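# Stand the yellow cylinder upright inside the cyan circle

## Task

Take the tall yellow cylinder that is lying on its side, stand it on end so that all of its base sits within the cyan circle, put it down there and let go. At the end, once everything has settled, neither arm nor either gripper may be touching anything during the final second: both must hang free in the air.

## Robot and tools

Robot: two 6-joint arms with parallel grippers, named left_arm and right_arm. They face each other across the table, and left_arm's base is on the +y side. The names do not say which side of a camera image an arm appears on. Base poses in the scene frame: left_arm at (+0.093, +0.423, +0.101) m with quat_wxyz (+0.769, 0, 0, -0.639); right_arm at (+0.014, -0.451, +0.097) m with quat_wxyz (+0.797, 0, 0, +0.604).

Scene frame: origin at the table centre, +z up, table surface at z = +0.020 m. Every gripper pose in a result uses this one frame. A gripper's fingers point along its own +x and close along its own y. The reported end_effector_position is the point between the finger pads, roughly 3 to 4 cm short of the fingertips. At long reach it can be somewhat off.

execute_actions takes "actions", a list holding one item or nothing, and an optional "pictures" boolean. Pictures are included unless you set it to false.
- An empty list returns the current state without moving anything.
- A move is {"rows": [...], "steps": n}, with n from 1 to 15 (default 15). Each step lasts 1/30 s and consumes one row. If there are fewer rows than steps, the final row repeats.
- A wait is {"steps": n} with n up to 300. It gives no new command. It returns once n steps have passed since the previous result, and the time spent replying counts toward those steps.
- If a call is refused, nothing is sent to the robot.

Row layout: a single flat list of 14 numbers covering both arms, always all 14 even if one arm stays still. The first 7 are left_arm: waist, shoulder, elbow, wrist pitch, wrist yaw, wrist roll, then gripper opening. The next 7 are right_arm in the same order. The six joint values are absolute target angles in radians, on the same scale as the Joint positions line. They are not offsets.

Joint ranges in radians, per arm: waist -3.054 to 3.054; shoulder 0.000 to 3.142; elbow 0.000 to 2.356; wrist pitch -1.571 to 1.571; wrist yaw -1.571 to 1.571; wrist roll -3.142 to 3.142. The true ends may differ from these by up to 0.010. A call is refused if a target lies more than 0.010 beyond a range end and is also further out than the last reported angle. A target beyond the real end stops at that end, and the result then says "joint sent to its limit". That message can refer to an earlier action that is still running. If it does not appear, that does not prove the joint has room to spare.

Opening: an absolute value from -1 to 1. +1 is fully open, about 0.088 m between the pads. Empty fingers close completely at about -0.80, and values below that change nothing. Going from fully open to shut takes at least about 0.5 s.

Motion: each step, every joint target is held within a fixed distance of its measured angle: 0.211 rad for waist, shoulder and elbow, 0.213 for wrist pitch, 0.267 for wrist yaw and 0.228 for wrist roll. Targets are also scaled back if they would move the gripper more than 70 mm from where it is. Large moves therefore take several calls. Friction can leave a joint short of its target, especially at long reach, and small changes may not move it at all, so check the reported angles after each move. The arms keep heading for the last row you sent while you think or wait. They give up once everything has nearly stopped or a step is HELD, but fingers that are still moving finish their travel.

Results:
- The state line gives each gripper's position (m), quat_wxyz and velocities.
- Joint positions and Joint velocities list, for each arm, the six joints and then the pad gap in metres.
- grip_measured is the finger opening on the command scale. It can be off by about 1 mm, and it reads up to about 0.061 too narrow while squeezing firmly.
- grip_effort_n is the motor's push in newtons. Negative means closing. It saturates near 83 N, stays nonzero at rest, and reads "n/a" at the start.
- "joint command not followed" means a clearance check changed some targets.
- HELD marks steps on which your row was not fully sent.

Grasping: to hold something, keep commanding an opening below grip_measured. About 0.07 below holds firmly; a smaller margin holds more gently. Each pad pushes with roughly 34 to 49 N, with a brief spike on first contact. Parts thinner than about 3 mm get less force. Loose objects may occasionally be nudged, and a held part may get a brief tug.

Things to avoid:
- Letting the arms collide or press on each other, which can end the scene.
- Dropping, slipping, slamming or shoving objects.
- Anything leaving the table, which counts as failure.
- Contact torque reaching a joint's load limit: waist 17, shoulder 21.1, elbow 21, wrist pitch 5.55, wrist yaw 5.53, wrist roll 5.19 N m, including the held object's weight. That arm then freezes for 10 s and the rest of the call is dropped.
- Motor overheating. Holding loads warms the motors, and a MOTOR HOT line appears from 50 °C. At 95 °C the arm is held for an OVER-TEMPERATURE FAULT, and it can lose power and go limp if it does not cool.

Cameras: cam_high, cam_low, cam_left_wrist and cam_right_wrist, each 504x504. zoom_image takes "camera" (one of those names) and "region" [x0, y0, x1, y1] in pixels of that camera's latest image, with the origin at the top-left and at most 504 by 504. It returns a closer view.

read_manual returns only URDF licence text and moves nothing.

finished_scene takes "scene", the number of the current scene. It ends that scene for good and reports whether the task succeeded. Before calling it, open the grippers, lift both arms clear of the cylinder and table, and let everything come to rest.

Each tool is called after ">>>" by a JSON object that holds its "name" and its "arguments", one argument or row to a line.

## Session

>>> {"name": "execute_actions", "arguments": {
  "actions": []
}}

Scene clock: 0.00 s of 3900.00 s.
left_arm: end_effector_position=(+0.2029, +0.1693, +0.3411) grip_measured=+0.982 grip_effort_n=n/a end_effector_quat_wxyz=(+0.774, +0.196, +0.194, -0.570) end_effector_velocity=(+0.002, +0.003, -0.004) end_effector_angular_velocity=(+0.027, -0.006, +0.012) | right_arm: end_effector_position=(+0.0006, -0.2204, +0.1660) grip_measured=+1.000 grip_effort_n=n/a end_effector_quat_wxyz=(+0.648, -0.317, +0.577, +0.383) end_effector_velocity=(-0.001, +0.001, +0.000) end_effector_angular_velocity=(+0.007, +0.009, -0.009)
Joint positions: left_arm=[ 0.295  0.847  0.82  -0.53   0.127  0.176  0.087] | right_arm=[ 0.367  1.351  0.807 -0.901  0.052  0.622  0.088]
Joint velocities: left_arm=[-0.002  0.002  0.002 -0.022 -0.022  0.007  0.   ] | right_arm=[-0.002 -0.002 -0.002  0.007 -0.007  0.007  0.   ]
Motor temperatures (°C, as the motors report them): left_arm=[18 20 20 22 18 19] | right_arm=[18 23 20 22 20 19]
Heat: left arm: hottest wrist pitch 22 °C (+0.0 °C/min); right arm: hottest shoulder 23 °C (+0.0 °C/min).

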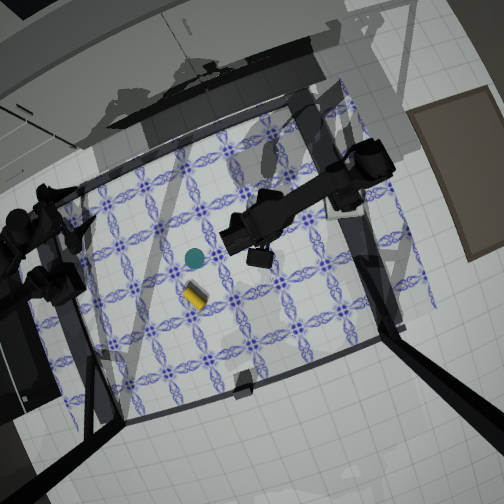

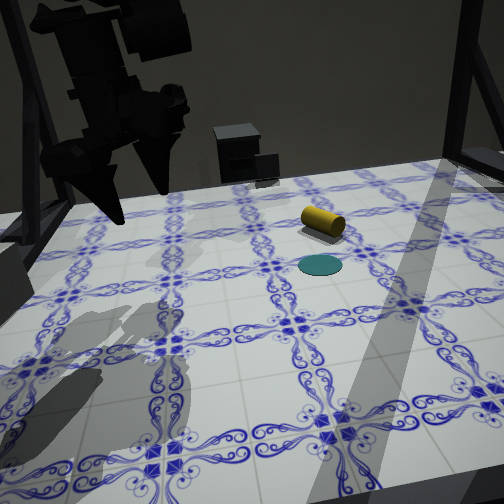

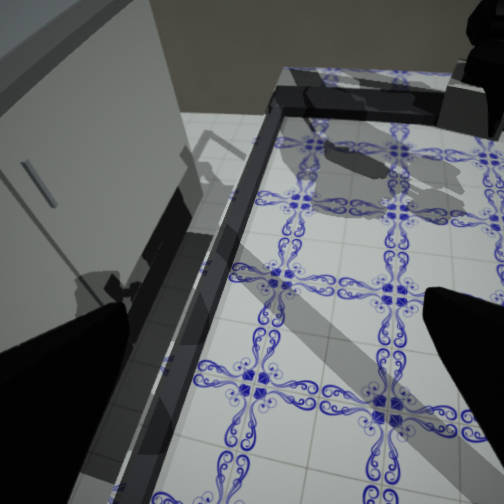

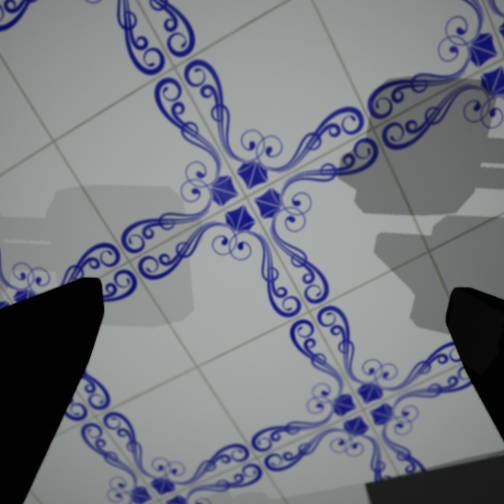

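>>> {"name": "execute_actions", "arguments": {
  "actions": [
    {"rows":[[-0.376,1.902,0.835,0.101,0.59,0.678,1,0.367,0.7,0.5,-0.901,0.052,0.622,1]]}
  ],
  "pictures": false
}}

>>> {"name": "execute_actions", "arguments": {
  "actions": [
    {"steps":15}
  ]
}}

Scene clock: 9.90 s of 3900.00 s.
left_arm: end_effector_position=(-0.0538, +0.0468, +0.2371) grip_measured=+0.982 grip_effort_n=-4.0 end_effector_quat_wxyz=(+0.303, +0.285, -0.033, -0.909) end_effector_velocity=(-0.225, -0.003, -0.605) end_effector_angular_velocity=(+1.368, -0.282, -0.662) | right_arm: end_effector_position=(+0.0061, -0.2791, +0.1895) grip_measured=+1.000 grip_effort_n=1.2 end_effector_quat_wxyz=(+0.683, -0.194, +0.513, +0.482) end_effector_velocity=(-0.001, -0.002, +0.010) end_effector_angular_velocity=(+0.075, +0.003, +0.020)
Joint positions: left_arm=[-0.348  1.556  0.838  0.078  0.584  0.661  0.087] | right_arm=[ 0.367  0.709  0.513 -0.899  0.052  0.622  0.088]
Joint velocities: left_arm=[-0.54   1.741  0.012  0.256  0.066  0.139 -0.   ] | right_arm=[-0.002 -0.09  -0.007 -0.007 -0.007 -0.022  0.   ]
Motor temperatures (°C, as the motors report them): left_arm=[19 21 22 23 18 19] | right_arm=[18 23 21 22 20 19]
Heat: left arm: hottest wrist pitch 23 °C (+6.1 °C/min); right arm: hottest shoulder 23 °C (+0.0 °C/min).
Steps of this call (steps 1 to 90: nothing new was sent; then 6.40 s passed at rest; steps 91 to 105: all 15 steps of this action). Readings (joint positions):
91: left_arm=[0.276 0.870 0.820 -0.500 0.160 0.217] | right_arm=[0.367 1.312 0.769 -0.874 0.052 0.622]
92: left_arm=[0.232 0.907 0.825 -0.435 0.228 0.269] | right_arm=[0.367 1.253 0.714 -0.880 0.052 0.622]
94: left_arm=[0.135 1.002 0.834 -0.334 0.353 0.372] | right_arm=[0.367 1.109 0.597 -0.911 0.052 0.622]
98: left_arm=[-0.063 1.199 0.834 -0.129 0.511 0.563] | right_arm=[0.367 0.858 0.517 -0.904 0.052 0.622]
105: the state above

Scene clock: 10.40 s of 3900.00 s.
left_arm: end_effector_position=(-0.0621, +0.0601, +0.1115) grip_measured=+0.982 grip_effort_n=-4.0 end_effector_quat_wxyz=(+0.238, +0.355, +0.094, -0.899) end_effector_velocity=(+0.000, +0.002, -0.001) end_effector_angular_velocity=(+0.011, -0.005, +0.007) | right_arm: end_effector_position=(+0.0061, -0.2791, +0.1903) grip_measured=+1.000 grip_effort_n=0.7 end_effector_quat_wxyz=(+0.684, -0.192, +0.512, +0.484) end_effector_velocity=(-0.001, -0.002, -0.001) end_effector_angular_velocity=(-0.008, -0.004, +0.025)
Joint positions: left_arm=[-0.374  1.894  0.831  0.101  0.589  0.673  0.087] | right_arm=[ 0.367  0.703  0.513 -0.899  0.052  0.622  0.088]
Joint velocities: left_arm=[-0.002 -0.002 -0.002 -0.007 -0.007 -0.007 -0.   ] | right_arm=[ 0.002 -0.002 -0.002 -0.007 -0.007 -0.022  0.   ]
Motor temperatures (°C, as the motors report them): left_arm=[19 21 22 24 18 19] | right_arm=[18 23 21 22 20 19]
Heat: left arm: hottest wrist pitch 24 °C (+11.5 °C/min); right arm: hottest shoulder 23 °C (+0.0 °C/min).
Steps of this call (steps 1 to 15: the robot went on to your last target). Readings (joint positions):
1: left_arm=[-0.362 1.614 0.838 0.085 0.586 0.665] | right_arm=[0.367 0.707 0.513 -0.899 0.052 0.622]
2: left_arm=[-0.370 1.674 0.838 0.088 0.587 0.667] | right_arm=[0.367 0.706 0.513 -0.899 0.052 0.622]
4: left_arm=[-0.374 1.788 0.838 0.094 0.587 0.670] | right_arm=[0.367 0.704 0.513 -0.899 0.052 0.622]
8: left_arm=[-0.374 1.891 0.828 0.091 0.586 0.672] | right_arm=[0.367 0.703 0.513 -0.899 0.052 0.622]
15: the state above

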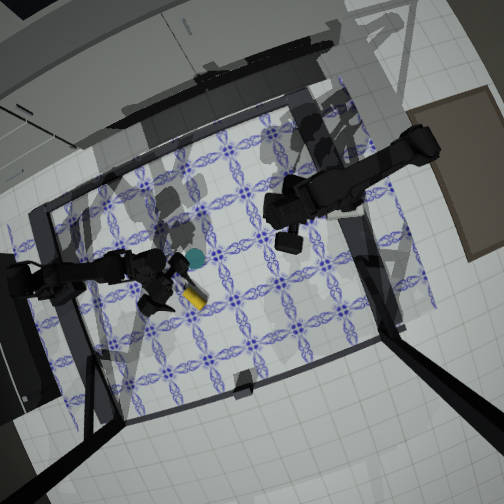

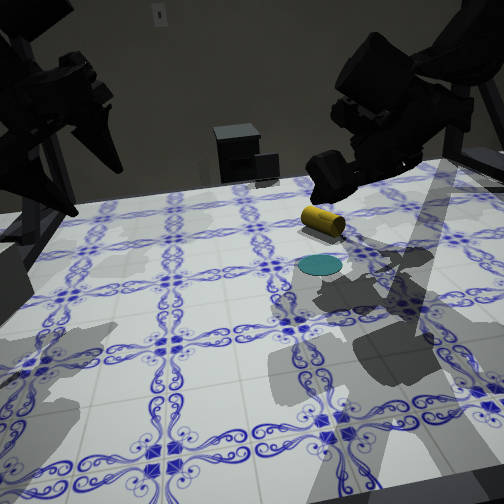

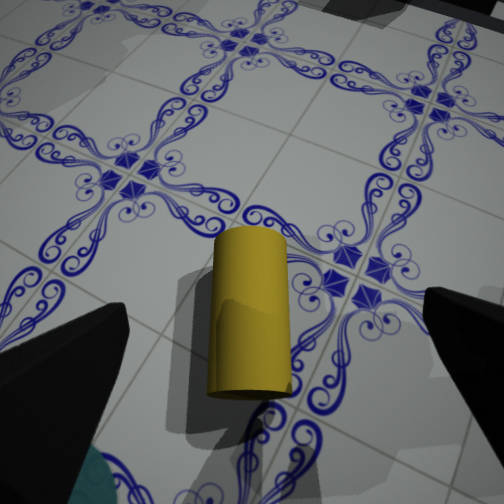

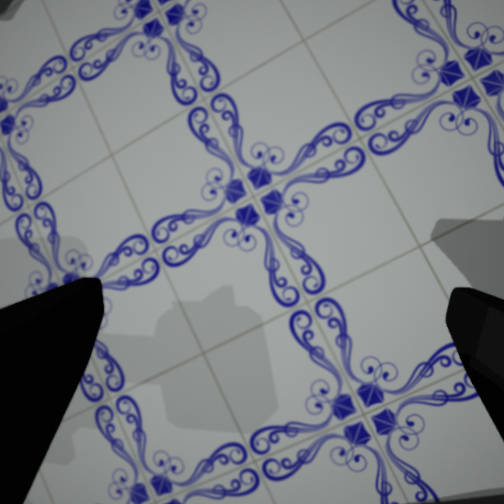

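>>> {"name": "execute_actions", "arguments": {
  "actions": [
    {"rows":[[-0.39,1.92,0.86,0.11,0.58,0.66,1,0.367,0.7,0.5,-0.901,0.052,0.622,1],[-0.407,1.945,0.885,0.12,0.572,0.647,1,0.367,0.7,0.5,-0.901,0.052,0.622,1],[-0.407,1.97,0.89,0.135,0.572,0.647,1,0.367,0.7,0.5,-0.901,0.052,0.622,1],[-0.407,1.995,0.89,0.16,0.572,0.647,1,0.367,0.7,0.5,-0.901,0.052,0.622,1],[-0.407,2.02,0.886,0.19,0.572,0.647,1,0.367,0.7,0.5,-0.901,0.052,0.622,1],[-0.407,2.05,0.882,0.22,0.572,0.647,1,0.367,0.7,0.5,-0.901,0.052,0.622,1],[-0.407,2.08,0.878,0.25,0.572,0.647,1,0.367,0.7,0.5,-0.901,0.052,0.622,1],[-0.407,2.106,0.874,0.275,0.572,0.647,0.7,0.367,0.7,0.5,-0.901,0.052,0.622,1]]}
  ]
}}

>>> {"name": "zoom_image", "arguments": {
  "camera": "cam_low",
  "region": [260,130,420,290]
}}

Scene clock: 20.27 s of 3900.00 s.
left_arm: end_effector_position=(-0.0763, +0.0456, +0.0652) grip_measured=+0.715 grip_effort_n=-16.5 end_effector_quat_wxyz=(+0.234, +0.356, +0.092, -0.900) end_effector_velocity=(-0.002, -0.015, +0.010) end_effector_angular_velocity=(-0.083, +0.011, +0.025) | right_arm: end_effector_position=(+0.0061, -0.2792, +0.1901) grip_measured=+1.000 grip_effort_n=0.7 end_effector_quat_wxyz=(+0.684, -0.192, +0.512, +0.484) end_effector_velocity=(+0.004, +0.000, -0.001) end_effector_angular_velocity=(+0.004, -0.016, -0.019)
Joint positions: left_arm=[-0.406  2.096  0.875  0.271  0.573  0.652  0.074] | right_arm=[ 0.367  0.703  0.513 -0.899  0.052  0.622  0.088]
Joint velocities: left_arm=[-0.002 -0.002 -0.002  0.095 -0.022 -0.022 -0.008] | right_arm=[-0.002 -0.002 -0.007  0.007  0.022  0.007  0.   ]
Motor temperatures (°C, as the motors report them): left_arm=[19 22 22 24 18 19] | right_arm=[18 23 22 22 20 19]
Heat: left arm: hottest wrist pitch 24 °C (+5.9 °C/min); right arm: hottest shoulder 23 °C (+0.0 °C/min).
Steps of this call (steps 1 to 15: the robot went on to your last target; steps 16 to 90: nothing new was sent; then 6.37 s passed at rest; steps 91 to 105: all 15 steps of this action). Readings (joint positions):
91: left_arm=[-0.375 1.896 0.834 0.101 0.588 0.673] | right_arm=[0.367 0.703 0.513 -0.899 0.052 0.622]
92: left_arm=[-0.380 1.904 0.842 0.104 0.584 0.669] | right_arm=[0.367 0.703 0.513 -0.899 0.052 0.622]
94: left_arm=[-0.394 1.936 0.867 0.131 0.579 0.660] | right_arm=[0.367 0.703 0.513 -0.899 0.052 0.622]
98: left_arm=[-0.406 2.028 0.881 0.223 0.576 0.654] | right_arm=[0.367 0.703 0.513 -0.899 0.052 0.622]
105: the state above

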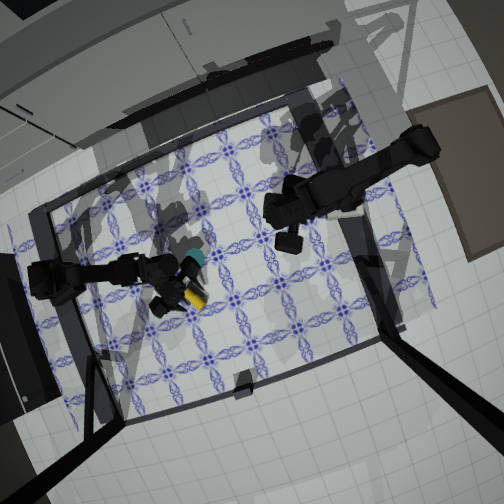

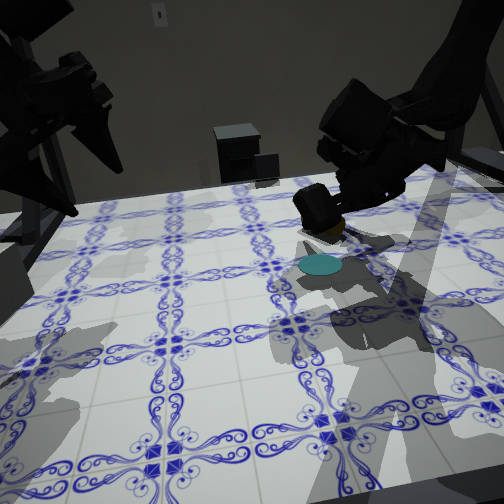

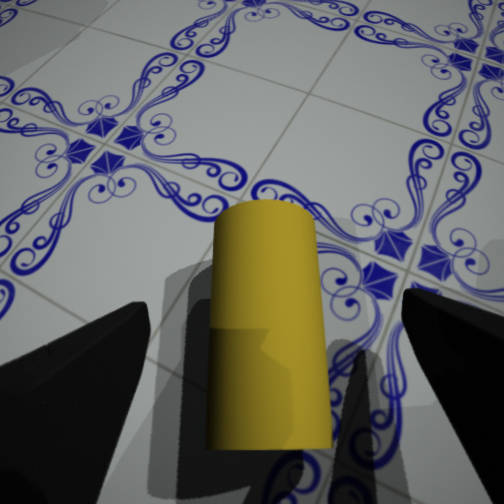

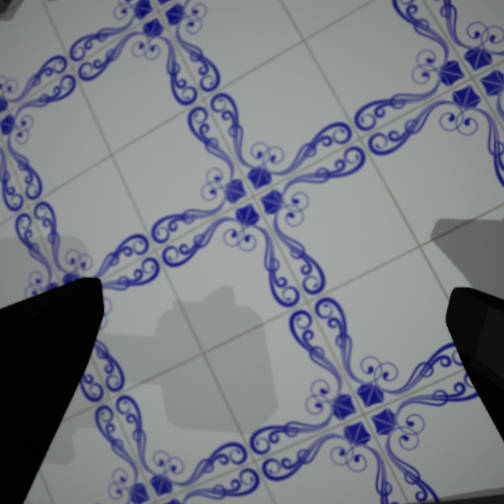

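Region (260, 130, 420, 290) of cam_low's 504x504 image, scaled by 3.150, with more detail than that image has.

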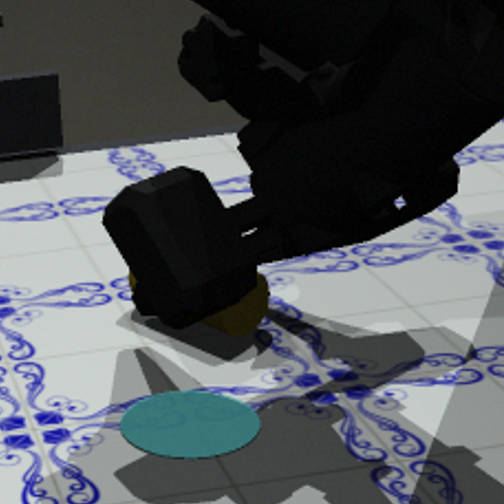

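>>> {"name": "execute_actions", "arguments": {
  "actions": [
    {"rows":[[-0.407,2.12,0.872,0.29,0.572,0.647,0.6,0.367,0.7,0.5,-0.901,0.052,0.622,1],[-0.407,2.135,0.87,0.308,0.572,0.647,0.5,0.367,0.7,0.5,-0.901,0.052,0.622,1],[-0.407,2.15,0.868,0.325,0.572,0.647,0.4,0.367,0.7,0.5,-0.901,0.052,0.622,1]],"steps":12}
  ]
}}

Scene clock: 24.47 s of 3900.00 s.
left_arm: end_effector_position=(-0.0767, +0.0439, +0.0546) grip_measured=+0.407 grip_effort_n=-16.5 end_effector_quat_wxyz=(+0.236, +0.354, +0.088, -0.901) end_effector_velocity=(+0.001, +0.004, -0.003) end_effector_angular_velocity=(+0.015, -0.013, -0.003) | right_arm: end_effector_position=(+0.0061, -0.2792, +0.1901) grip_measured=+1.000 grip_effort_n=1.2 end_effector_quat_wxyz=(+0.684, -0.192, +0.512, +0.484) end_effector_velocity=(-0.001, -0.002, -0.001) end_effector_angular_velocity=(-0.008, +0.009, -0.006)
Joint positions: left_arm=[-0.406  2.138  0.873  0.324  0.573  0.652  0.059] | right_arm=[ 0.367  0.703  0.513 -0.899  0.052  0.622  0.088]
Joint velocities: left_arm=[-0.002 -0.002 -0.002 -0.022 -0.007  0.007 -0.003] | right_arm=[-0.002 -0.002 -0.002 -0.007 -0.007  0.007  0.   ]
Motor temperatures (°C, as the motors report them): left_arm=[19 23 22 24 18 19] | right_arm=[18 23 22 22 20 19]
Heat: left arm: hottest wrist pitch 24 °C (+4.9 °C/min); right arm: hottest shoulder 23 °C (+0.0 °C/min).
Steps of this call (steps 1 to 15: the robot went on to your last target; steps 16 to 90: nothing new was sent; then 0.80 s passed at rest; steps 91 to 102: all 12 steps of this action). Readings (joint positions):
91: left_arm=[-0.406 2.098 0.875 0.278 0.573 0.652] | right_arm=[0.367 0.703 0.513 -0.899 0.052 0.622]
92: left_arm=[-0.406 2.103 0.875 0.287 0.573 0.652] | right_arm=[0.367 0.703 0.513 -0.899 0.052 0.622]
94: left_arm=[-0.406 2.118 0.875 0.309 0.573 0.652] | right_arm=[0.367 0.703 0.513 -0.899 0.052 0.622]
98: left_arm=[-0.406 2.137 0.873 0.318 0.573 0.652] | right_arm=[0.367 0.703 0.513 -0.899 0.052 0.622]
102: the state above

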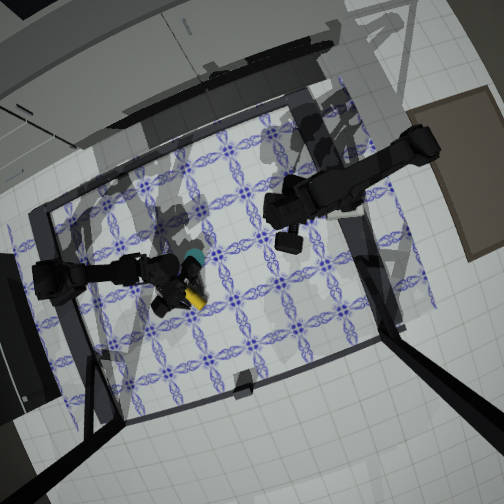

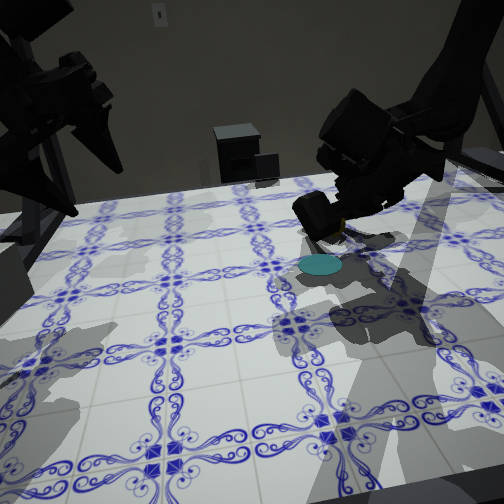

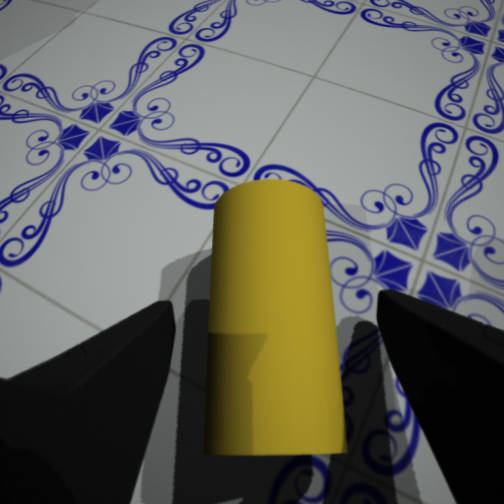

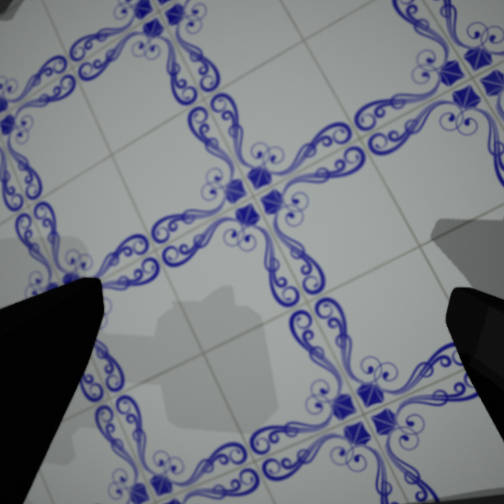

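A touch lower, then close.

>>> {"name": "execute_actions", "arguments": {
  "actions": [
    {"rows":[[-0.407,2.162,0.866,0.34,0.572,0.647,0.3,0.367,0.7,0.5,-0.901,0.052,0.622,1],[-0.407,2.162,0.866,0.34,0.572,0.647,0.2,0.367,0.7,0.5,-0.901,0.052,0.622,1],[-0.407,2.162,0.866,0.34,0.572,0.647,0.1,0.367,0.7,0.5,-0.901,0.052,0.622,1],[-0.407,2.162,0.866,0.34,0.572,0.647,-0.26,0.367,0.7,0.5,-0.901,0.052,0.622,1]]}
  ]
}}

Scene clock: 27.93 s of 3900.00 s.
left_arm: end_effector_position=(-0.0768, +0.0433, +0.0521) grip_measured=-0.200 grip_effort_n=-83.5 end_effector_quat_wxyz=(+0.237, +0.353, +0.086, -0.901) end_effector_velocity=(+0.001, +0.004, -0.003) end_effector_angular_velocity=(+0.025, -0.008, +0.007) | right_arm: end_effector_position=(+0.0061, -0.2792, +0.1901) grip_measured=+1.000 grip_effort_n=1.2 end_effector_quat_wxyz=(+0.684, -0.192, +0.512, +0.484) end_effector_velocity=(+0.002, -0.002, -0.001) end_effector_angular_velocity=(-0.007, -0.011, +0.001)
Joint positions: left_arm=[-0.406  2.149  0.873  0.338  0.572  0.651  0.029] | right_arm=[ 0.367  0.703  0.513 -0.899  0.052  0.622  0.088]
Joint velocities: left_arm=[-0.002 -0.002 -0.002 -0.022 -0.007 -0.007 -0.   ] | right_arm=[-0.002 -0.002 -0.002 -0.007  0.007 -0.007  0.   ]
Motor temperatures (°C, as the motors report them): left_arm=[19 23 22 24 18 19] | right_arm=[18 23 23 22 20 19]
Heat: left arm: hottest wrist pitch 24 °C (+4.3 °C/min); right arm: hottest shoulder 23 °C (+0.0 °C/min).
Steps of this call (steps 1 to 15: the robot went on to your last target; steps 16 to 89: nothing new was sent; steps 90 to 104: all 15 steps of this action). Readings (joint positions):
90: left_arm=[-0.406 2.140 0.873 0.328 0.573 0.651] | right_arm=[0.367 0.703 0.513 -0.899 0.052 0.622]
91: left_arm=[-0.406 2.142 0.873 0.332 0.573 0.651] | right_arm=[0.367 0.703 0.513 -0.899 0.052 0.622]
93: left_arm=[-0.406 2.145 0.873 0.335 0.573 0.651] | right_arm=[0.367 0.703 0.513 -0.899 0.052 0.622]
97: left_arm=[-0.406 2.149 0.873 0.337 0.572 0.651] | right_arm=[0.367 0.703 0.513 -0.899 0.052 0.622]
104: the state above

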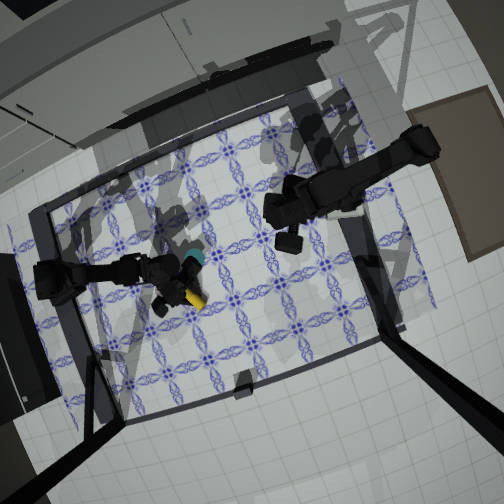

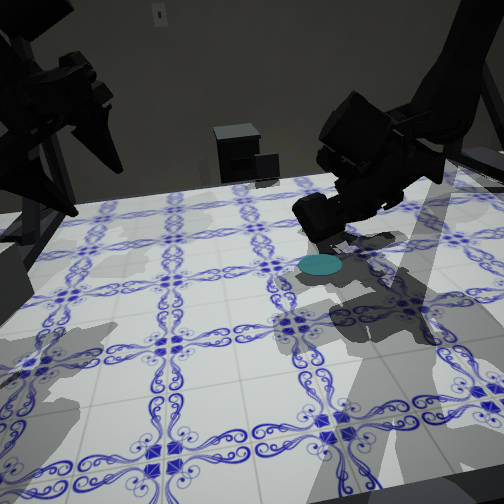

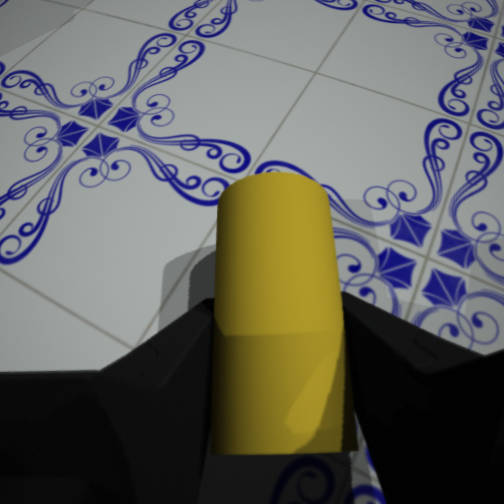

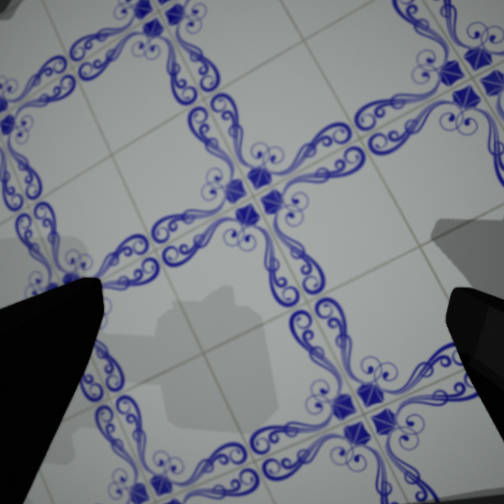

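>>> {"name": "execute_actions", "arguments": {
  "actions": [
    {"rows":[[-0.407,2.11,0.87,0.31,0.572,0.647,-0.28,0.367,0.7,0.5,-0.901,0.052,0.622,1],[-0.407,2.07,0.866,0.29,0.572,0.647,-0.28,0.367,0.7,0.5,-0.901,0.052,0.622,1],[-0.407,2.03,0.862,0.27,0.572,0.647,-0.28,0.367,0.7,0.5,-0.901,0.052,0.622,1],[-0.407,1.99,0.858,0.25,0.55,0.65,-0.28,0.367,0.7,0.5,-0.901,0.052,0.622,1],[-0.407,1.95,0.854,0.23,0.5,0.67,-0.28,0.367,0.7,0.5,-0.901,0.052,0.622,1],[-0.4,1.91,0.85,0.21,0.45,0.7,-0.28,0.367,0.7,0.5,-0.901,0.052,0.622,1],[-0.395,1.87,0.845,0.19,0.4,0.78,-0.28,0.367,0.7,0.5,-0.901,0.052,0.622,1],[-0.39,1.83,0.84,0.17,0.34,0.86,-0.28,0.367,0.7,0.5,-0.901,0.052,0.622,1],[-0.385,1.79,0.833,0.16,0.28,0.96,-0.28,0.367,0.7,0.5,-0.901,0.052,0.622,1],[-0.38,1.756,0.826,0.15,0.21,1.1,-0.28,0.367,0.7,0.5,-0.901,0.052,0.622,1],[-0.376,1.756,0.826,0.15,0.14,1.3,-0.28,0.367,0.7,0.5,-0.901,0.052,0.622,1],[-0.376,1.756,0.826,0.15,0.07,1.5,-0.28,0.367,0.7,0.5,-0.901,0.052,0.622,1],[-0.376,1.756,0.826,0.15,0,3.14,-0.28,0.367,0.7,0.5,-0.901,0.052,0.622,1]]}
  ],
  "pictures": false
}}

>>> {"name": "execute_actions", "arguments": {
  "actions": [
    {"steps":35}
  ]
}}

Scene clock: 37.50 s of 3900.00 s.
left_arm: end_effector_position=(+0.0025, +0.0075, +0.1563) grip_measured=-0.200 grip_effort_n=-83.5 end_effector_quat_wxyz=(+0.303, +0.555, -0.226, -0.741) end_effector_velocity=(+0.155, -0.001, -0.036) end_effector_angular_velocity=(-0.366, -2.030, -0.759) | right_arm: end_effector_position=(+0.0061, -0.2792, +0.1901) grip_measured=+1.000 grip_effort_n=1.2 end_effector_quat_wxyz=(+0.684, -0.192, +0.512, +0.484) end_effector_velocity=(-0.001, -0.002, -0.001) end_effector_angular_velocity=(-0.008, +0.009, -0.006)
Joint positions: left_arm=[-0.375  1.761  0.845  0.159  0.063  1.234  0.029] | right_arm=[ 0.367  0.703  0.513 -0.899  0.052  0.622  0.088]
Joint velocities: left_arm=[ 0.071 -0.022 -0.056 -0.125 -0.813  2.073 -0.   ] | right_arm=[-0.002 -0.002 -0.002 -0.007 -0.007  0.007  0.   ]
Motor temperatures (°C, as the motors report them): left_arm=[19 24 22 24 18 19] | right_arm=[18 22 23 23 20 19]
Heat: left arm: hottest shoulder 24 °C (+3.2 °C/min); right arm: hottest elbow 23 °C (+0.0 °C/min).
Steps of this call (steps 1 to 15: the robot went on to your last target; steps 16 to 90: nothing new was sent; then 6.07 s passed at rest; steps 91 to 105: all 15 steps of this action). Readings (joint positions):
91: left_arm=[-0.406 2.146 0.873 0.333 0.572 0.651] | right_arm=[0.367 0.703 0.513 -0.899 0.052 0.622]
92: left_arm=[-0.406 2.136 0.873 0.318 0.571 0.651] | right_arm=[0.367 0.703 0.513 -0.899 0.052 0.622]
94: left_arm=[-0.406 2.092 0.863 0.281 0.566 0.651] | right_arm=[0.367 0.703 0.513 -0.899 0.052 0.622]
98: left_arm=[-0.404 1.937 0.853 0.213 0.439 0.746] | right_arm=[0.367 0.703 0.513 -0.899 0.052 0.622]
105: the state above

Scene clock: 38.67 s of 3900.00 s.
left_arm: end_effector_position=(+0.0132, +0.0110, +0.1497) grip_measured=-0.200 grip_effort_n=-83.5 end_effector_quat_wxyz=(-0.291, +0.589, -0.713, -0.246) end_effector_velocity=(+0.000, +0.002, -0.003) end_effector_angular_velocity=(+0.006, -0.033, -0.023) | right_arm: end_effector_position=(+0.0061, -0.2792, +0.1901) grip_measured=+1.000 grip_effort_n=1.2 end_effector_quat_wxyz=(+0.684, -0.192, +0.512, +0.484) end_effector_velocity=(+0.002, -0.002, -0.001) end_effector_angular_velocity=(-0.007, -0.011, +0.001)
Joint positions: left_arm=[-0.374  1.761  0.832  0.149  0.002  3.133  0.029] | right_arm=[ 0.367  0.703  0.513 -0.899  0.052  0.622  0.088]
Joint velocities: left_arm=[-0.002  0.002 -0.002 -0.007 -0.007  0.037 -0.   ] | right_arm=[-0.002 -0.002 -0.002 -0.007  0.007 -0.007  0.   ]
Motor temperatures (°C, as the motors report them): left_arm=[19 25 22 25 18 19] | right_arm=[18 22 23 23 20 19]
Heat: left arm: hottest shoulder 25 °C (+4.7 °C/min); right arm: hottest elbow 23 °C (+0.0 °C/min).
Steps of this call (steps 1 to 35: the robot went on to your last target). Readings (joint positions):
1: left_arm=[-0.374 1.761 0.843 0.155 0.042 1.304] | right_arm=[0.367 0.703 0.513 -0.899 0.052 0.622]
2: left_arm=[-0.373 1.761 0.839 0.151 0.029 1.375] | right_arm=[0.367 0.703 0.513 -0.899 0.052 0.622]
4: left_arm=[-0.373 1.761 0.833 0.149 0.015 1.516] | right_arm=[0.367 0.703 0.513 -0.899 0.052 0.622]
8: left_arm=[-0.373 1.761 0.832 0.149 0.005 1.799] | right_arm=[0.367 0.703 0.513 -0.899 0.052 0.622]
35: the state above

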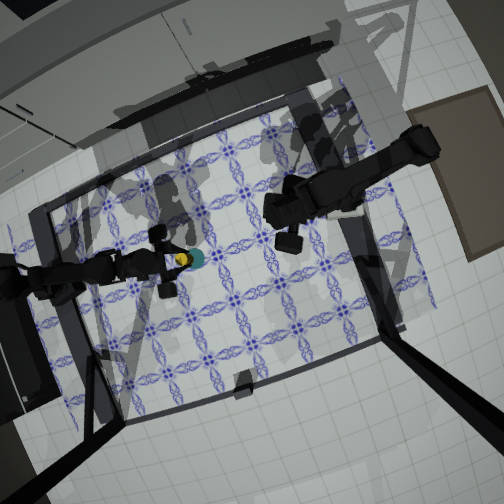

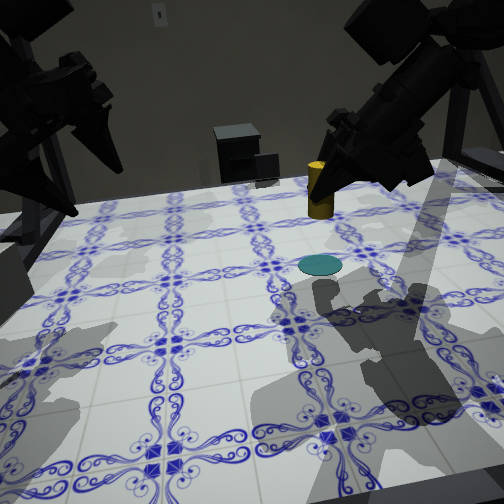

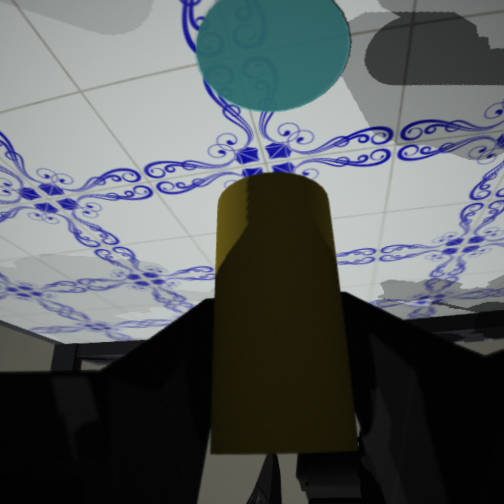

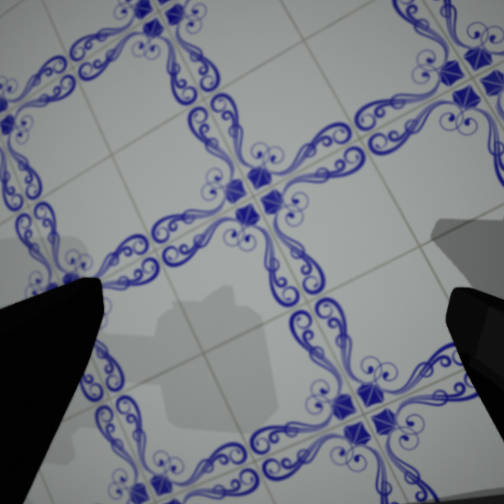

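>>> {"name": "execute_actions", "arguments": {
  "actions": [
    {"rows":[[-0.376,1.785,0.818,0.19,0,3.14,-0.28,0.367,0.7,0.5,-0.901,0.052,0.622,1],[-0.376,1.81,0.806,0.23,0,3.14,-0.28,0.367,0.7,0.5,-0.901,0.052,0.622,1],[-0.376,1.835,0.794,0.27,0,3.14,-0.28,0.367,0.7,0.5,-0.901,0.052,0.622,1],[-0.376,1.86,0.782,0.31,0,3.14,-0.28,0.367,0.7,0.5,-0.901,0.052,0.622,1],[-0.376,1.885,0.77,0.345,0,3.14,-0.28,0.367,0.7,0.5,-0.901,0.052,0.622,1],[-0.376,1.91,0.758,0.385,0,3.14,-0.28,0.367,0.7,0.5,-0.901,0.052,0.622,1],[-0.376,1.94,0.746,0.425,0,3.14,-0.28,0.367,0.7,0.5,-0.901,0.052,0.622,1],[-0.376,1.966,0.733,0.46,0,3.14,-0.28,0.367,0.7,0.5,-0.901,0.052,0.622,1]]}
  ]
}}

>>> {"name": "zoom_image", "arguments": {
  "camera": "cam_low",
  "region": [260,130,440,310]
}}

Scene clock: 47.17 s of 3900.00 s.
left_arm: end_effector_position=(+0.0140, +0.0151, +0.0861) grip_measured=-0.200 grip_effort_n=-83.5 end_effector_quat_wxyz=(-0.288, +0.590, -0.714, -0.243) end_effector_velocity=(-0.007, -0.025, +0.028) end_effector_angular_velocity=(-0.170, +0.033, +0.003) | right_arm: end_effector_position=(+0.0061, -0.2792, +0.1901) grip_measured=+1.000 grip_effort_n=0.7 end_effector_quat_wxyz=(+0.684, -0.192, +0.512, +0.484) end_effector_velocity=(-0.001, -0.002, -0.002) end_effector_angular_velocity=(-0.013, +0.002, +0.007)
Joint positions: left_arm=[-0.374  1.96   0.733  0.454  0.002  3.135  0.029] | right_arm=[ 0.367  0.703  0.513 -0.899  0.052  0.622  0.088]
Joint velocities: left_arm=[-0.007 -0.007 -0.002  0.168 -0.007 -0.007  0.   ] | right_arm=[-0.002  0.002 -0.002 -0.007 -0.007 -0.007  0.   ]
Motor temperatures (°C, as the motors report them): left_arm=[19 26 22 25 18 19] | right_arm=[18 22 23 23 20 19]
Heat: left arm: hottest shoulder 26 °C (+5.1 °C/min); right arm: hottest elbow 23 °C (+0.0 °C/min).
Steps of this call (steps 1 to 30: the robot went on to your last target; steps 31 to 90: nothing new was sent; then 5.00 s passed at rest; steps 91 to 105: all 15 steps of this action). Readings (joint positions):
91: left_arm=[-0.374 1.762 0.830 0.158 0.002 3.135] | right_arm=[0.367 0.703 0.513 -0.899 0.052 0.622]
92: left_arm=[-0.374 1.769 0.827 0.181 0.002 3.135] | right_arm=[0.367 0.703 0.513 -0.899 0.052 0.622]
94: left_arm=[-0.374 1.797 0.817 0.244 0.002 3.135] | right_arm=[0.367 0.703 0.513 -0.899 0.052 0.622]
98: left_arm=[-0.374 1.894 0.773 0.381 0.002 3.135] | right_arm=[0.367 0.703 0.513 -0.899 0.052 0.622]
105: the state above

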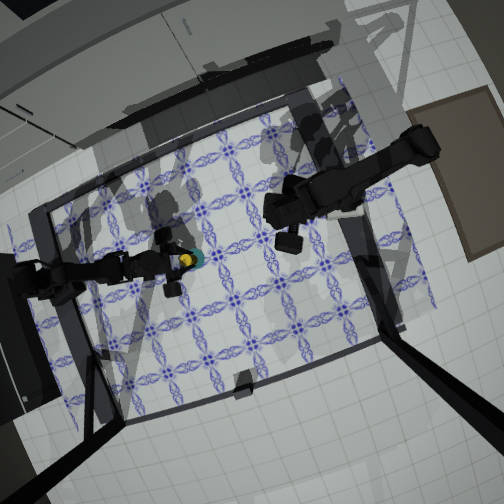

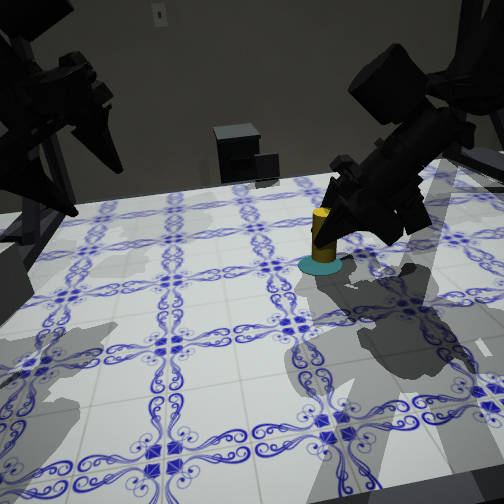

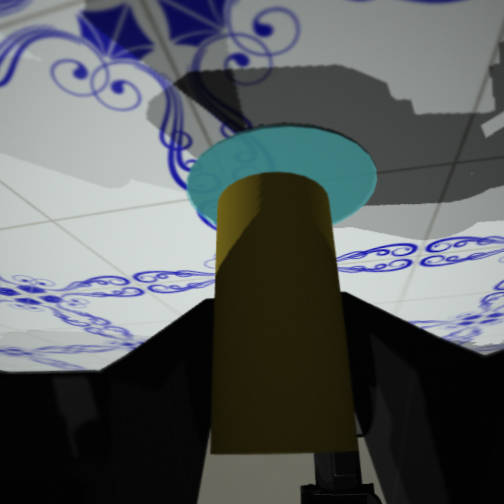

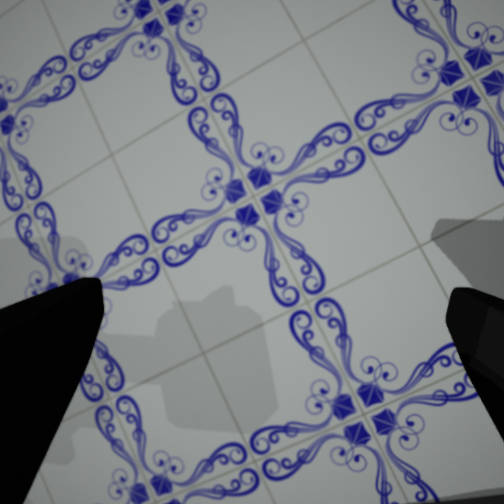

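Region (260, 130, 440, 310) of cam_low's 504x504 image, scaled by 2.800, with more detail than that image has.

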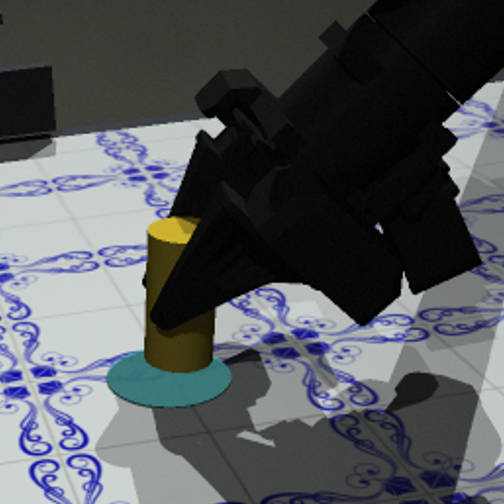

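>>> {"name": "execute_actions", "arguments": {
  "actions": [
    {"rows":[[-0.364,1.975,0.742,0.475,0,3.14,-0.28,0.367,0.7,0.5,-0.901,0.052,0.622,1],[-0.364,1.985,0.744,0.488,0,3.14,-0.28,0.367,0.7,0.5,-0.901,0.052,0.622,1],[-0.364,1.997,0.744,0.5,0,3.14,-0.28,0.367,0.7,0.5,-0.901,0.052,0.622,1],[-0.364,2.012,0.744,0.515,0,3.14,-0.28,0.367,0.7,0.5,-0.901,0.052,0.622,1]]}
  ]
}}

>>> {"name": "zoom_image", "arguments": {
  "camera": "cam_low",
  "region": [260,130,440,310]
}}

Scene clock: 53.70 s of 3900.00 s.
left_arm: end_effector_position=(+0.0160, +0.0094, +0.0799) grip_measured=-0.200 grip_effort_n=-83.5 end_effector_quat_wxyz=(-0.280, +0.595, -0.715, -0.237) end_effector_velocity=(+0.001, +0.004, -0.005) end_effector_angular_velocity=(+0.026, -0.005, +0.008) | right_arm: end_effector_position=(+0.0061, -0.2792, +0.1901) grip_measured=+1.000 grip_effort_n=1.2 end_effector_quat_wxyz=(+0.684, -0.192, +0.512, +0.484) end_effector_velocity=(-0.001, -0.002, -0.001) end_effector_angular_velocity=(-0.008, -0.004, +0.020)
Joint positions: left_arm=[-0.366  2.001  0.737  0.513  0.002  3.135  0.029] | right_arm=[ 0.367  0.703  0.513 -0.899  0.052  0.622  0.088]
Joint velocities: left_arm=[-0.002  0.002 -0.002 -0.022 -0.007 -0.007 -0.   ] | right_arm=[-0.002 -0.002 -0.002 -0.007 -0.007 -0.022  0.   ]
Motor temperatures (°C, as the motors report them): left_arm=[19 26 22 25 18 19] | right_arm=[18 22 24 23 20 19]
Heat: left arm: hottest shoulder 26 °C (+4.5 °C/min); right arm: hottest elbow 24 °C (+1.1 °C/min).
Steps of this call (steps 1 to 15: the robot went on to your last target; steps 16 to 90: nothing new was sent; then 3.03 s passed at rest; steps 91 to 105: all 15 steps of this action). Readings (joint positions):
91: left_arm=[-0.373 1.960 0.733 0.461 0.002 3.135] | right_arm=[0.367 0.703 0.513 -0.899 0.052 0.622]
92: left_arm=[-0.372 1.963 0.733 0.469 0.002 3.135] | right_arm=[0.367 0.703 0.513 -0.899 0.052 0.622]
94: left_arm=[-0.369 1.976 0.735 0.490 0.002 3.135] | right_arm=[0.367 0.703 0.513 -0.899 0.052 0.622]
98: left_arm=[-0.366 1.999 0.737 0.505 0.002 3.135] | right_arm=[0.367 0.703 0.513 -0.899 0.052 0.622]
105: the state above

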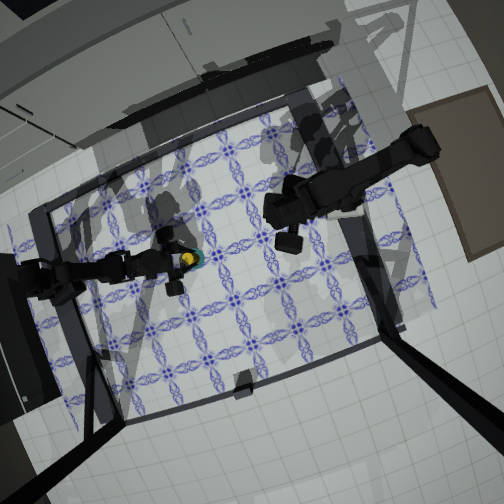

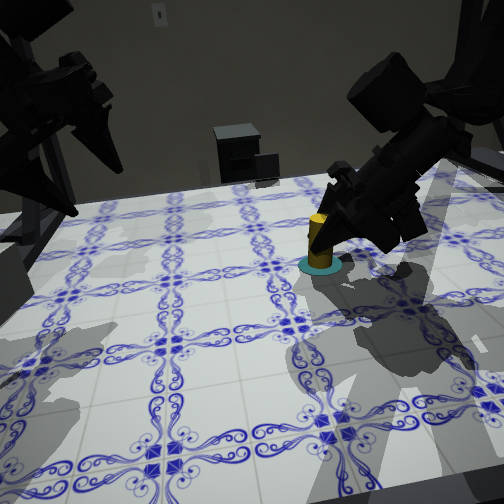

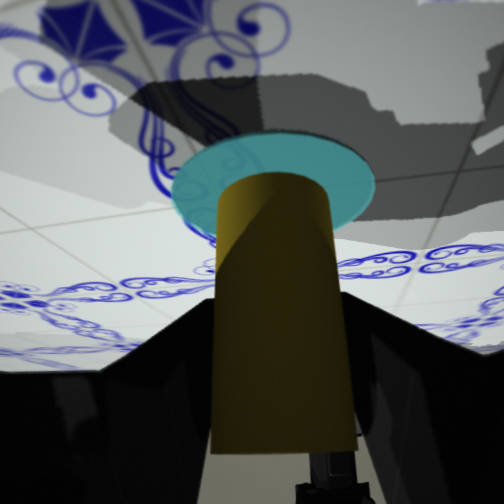

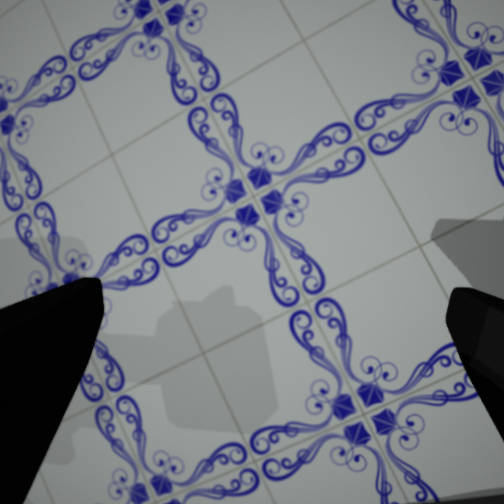

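Region (260, 130, 440, 310) of cam_low's 504x504 image, scaled by 2.800, with more detail than that image has.

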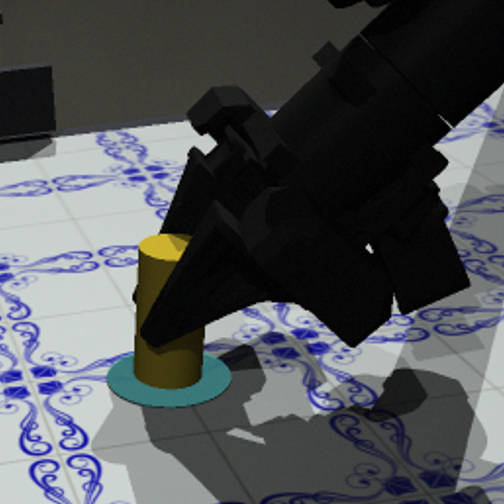

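>>> {"name": "execute_actions", "arguments": {
  "actions": [
    {"rows":[[-0.364,2.021,0.737,0.515,0,3.14,-0.28,0.367,0.7,0.5,-0.901,0.052,0.622,1]],"steps":10}
  ]
}}

>>> {"name": "zoom_image", "arguments": {
  "camera": "cam_low",
  "region": [260,130,440,310]
}}

Scene clock: 56.73 s of 3900.00 s.
left_arm: end_effector_position=(+0.0161, +0.0099, +0.0777) grip_measured=-0.200 grip_effort_n=-83.5 end_effector_quat_wxyz=(-0.282, +0.595, -0.714, -0.239) end_effector_velocity=(-0.004, +0.002, -0.001) end_effector_angular_velocity=(+0.007, -0.002, -0.018) | right_arm: end_effector_position=(+0.0061, -0.2792, +0.1901) grip_measured=+1.000 grip_effort_n=1.2 end_effector_quat_wxyz=(+0.684, -0.192, +0.512, +0.484) end_effector_velocity=(-0.003, -0.000, -0.002) end_effector_angular_velocity=(+0.001, +0.016, +0.014)
Joint positions: left_arm=[-0.366  2.008  0.737  0.515  0.002  3.135  0.029] | right_arm=[ 0.367  0.703  0.513 -0.899  0.052  0.622  0.088]
Joint velocities: left_arm=[-0.007 -0.002 -0.002 -0.007  0.007  0.007 -0.   ] | right_arm=[-0.002 -0.002 -0.007  0.007 -0.022 -0.007  0.   ]
Motor temperatures (°C, as the motors report them): left_arm=[19 26 22 26 18 19] | right_arm=[18 22 24 23 20 19]
Heat: left arm: hottest shoulder 26 °C (+4.2 °C/min); right arm: hottest elbow 24 °C (+1.1 °C/min).
Steps of this call (steps 1 to 15: the robot went on to your last target; steps 16 to 81: nothing new was sent; steps 82 to 91: all 10 steps of this action). Readings (joint positions):
82: left_arm=[-0.366 2.003 0.737 0.513 0.002 3.135] | right_arm=[0.367 0.703 0.513 -0.899 0.052 0.622]
83: left_arm=[-0.366 2.004 0.737 0.514 0.002 3.135] | right_arm=[0.367 0.703 0.513 -0.899 0.052 0.622]
85: left_arm=[-0.366 2.007 0.737 0.515 0.002 3.135] | right_arm=[0.367 0.703 0.513 -0.899 0.052 0.622]
89: left_arm=[-0.366 2.008 0.737 0.515 0.002 3.135] | right_arm=[0.367 0.703 0.513 -0.899 0.052 0.622]
91: the state above

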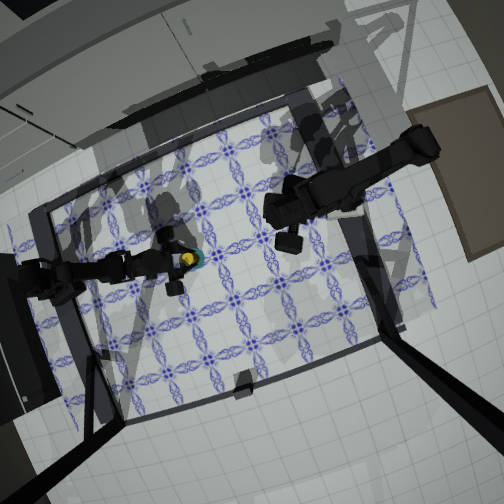

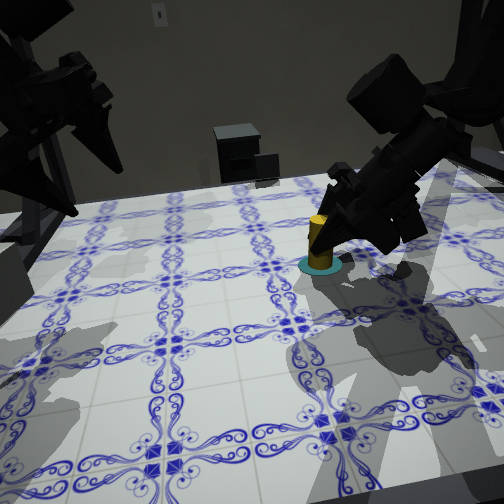

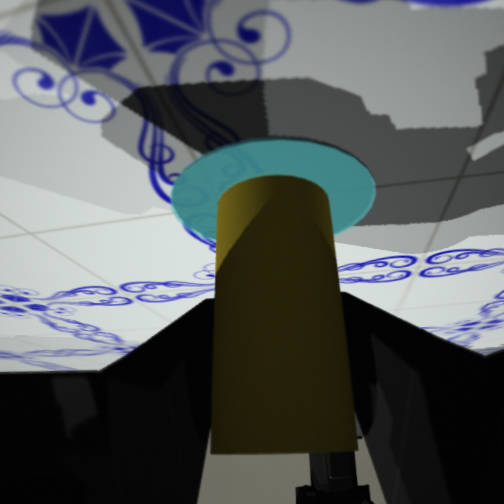

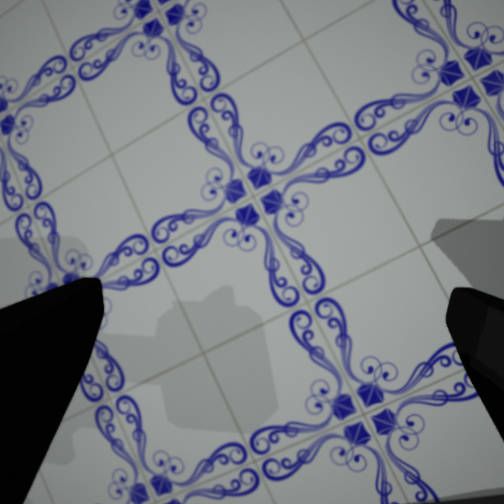

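Region (260, 130, 440, 310) of cam_low's 504x504 image, scaled by 2.800, with more detail than that image has.

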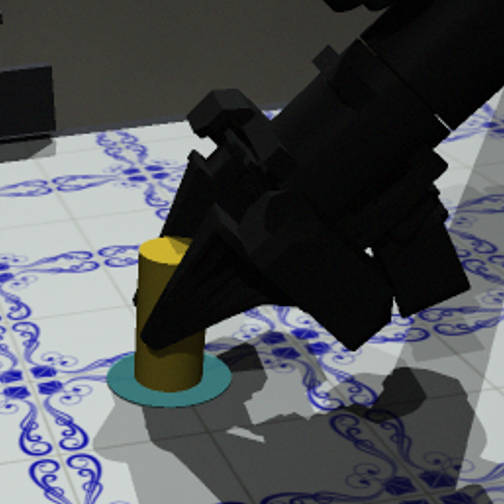

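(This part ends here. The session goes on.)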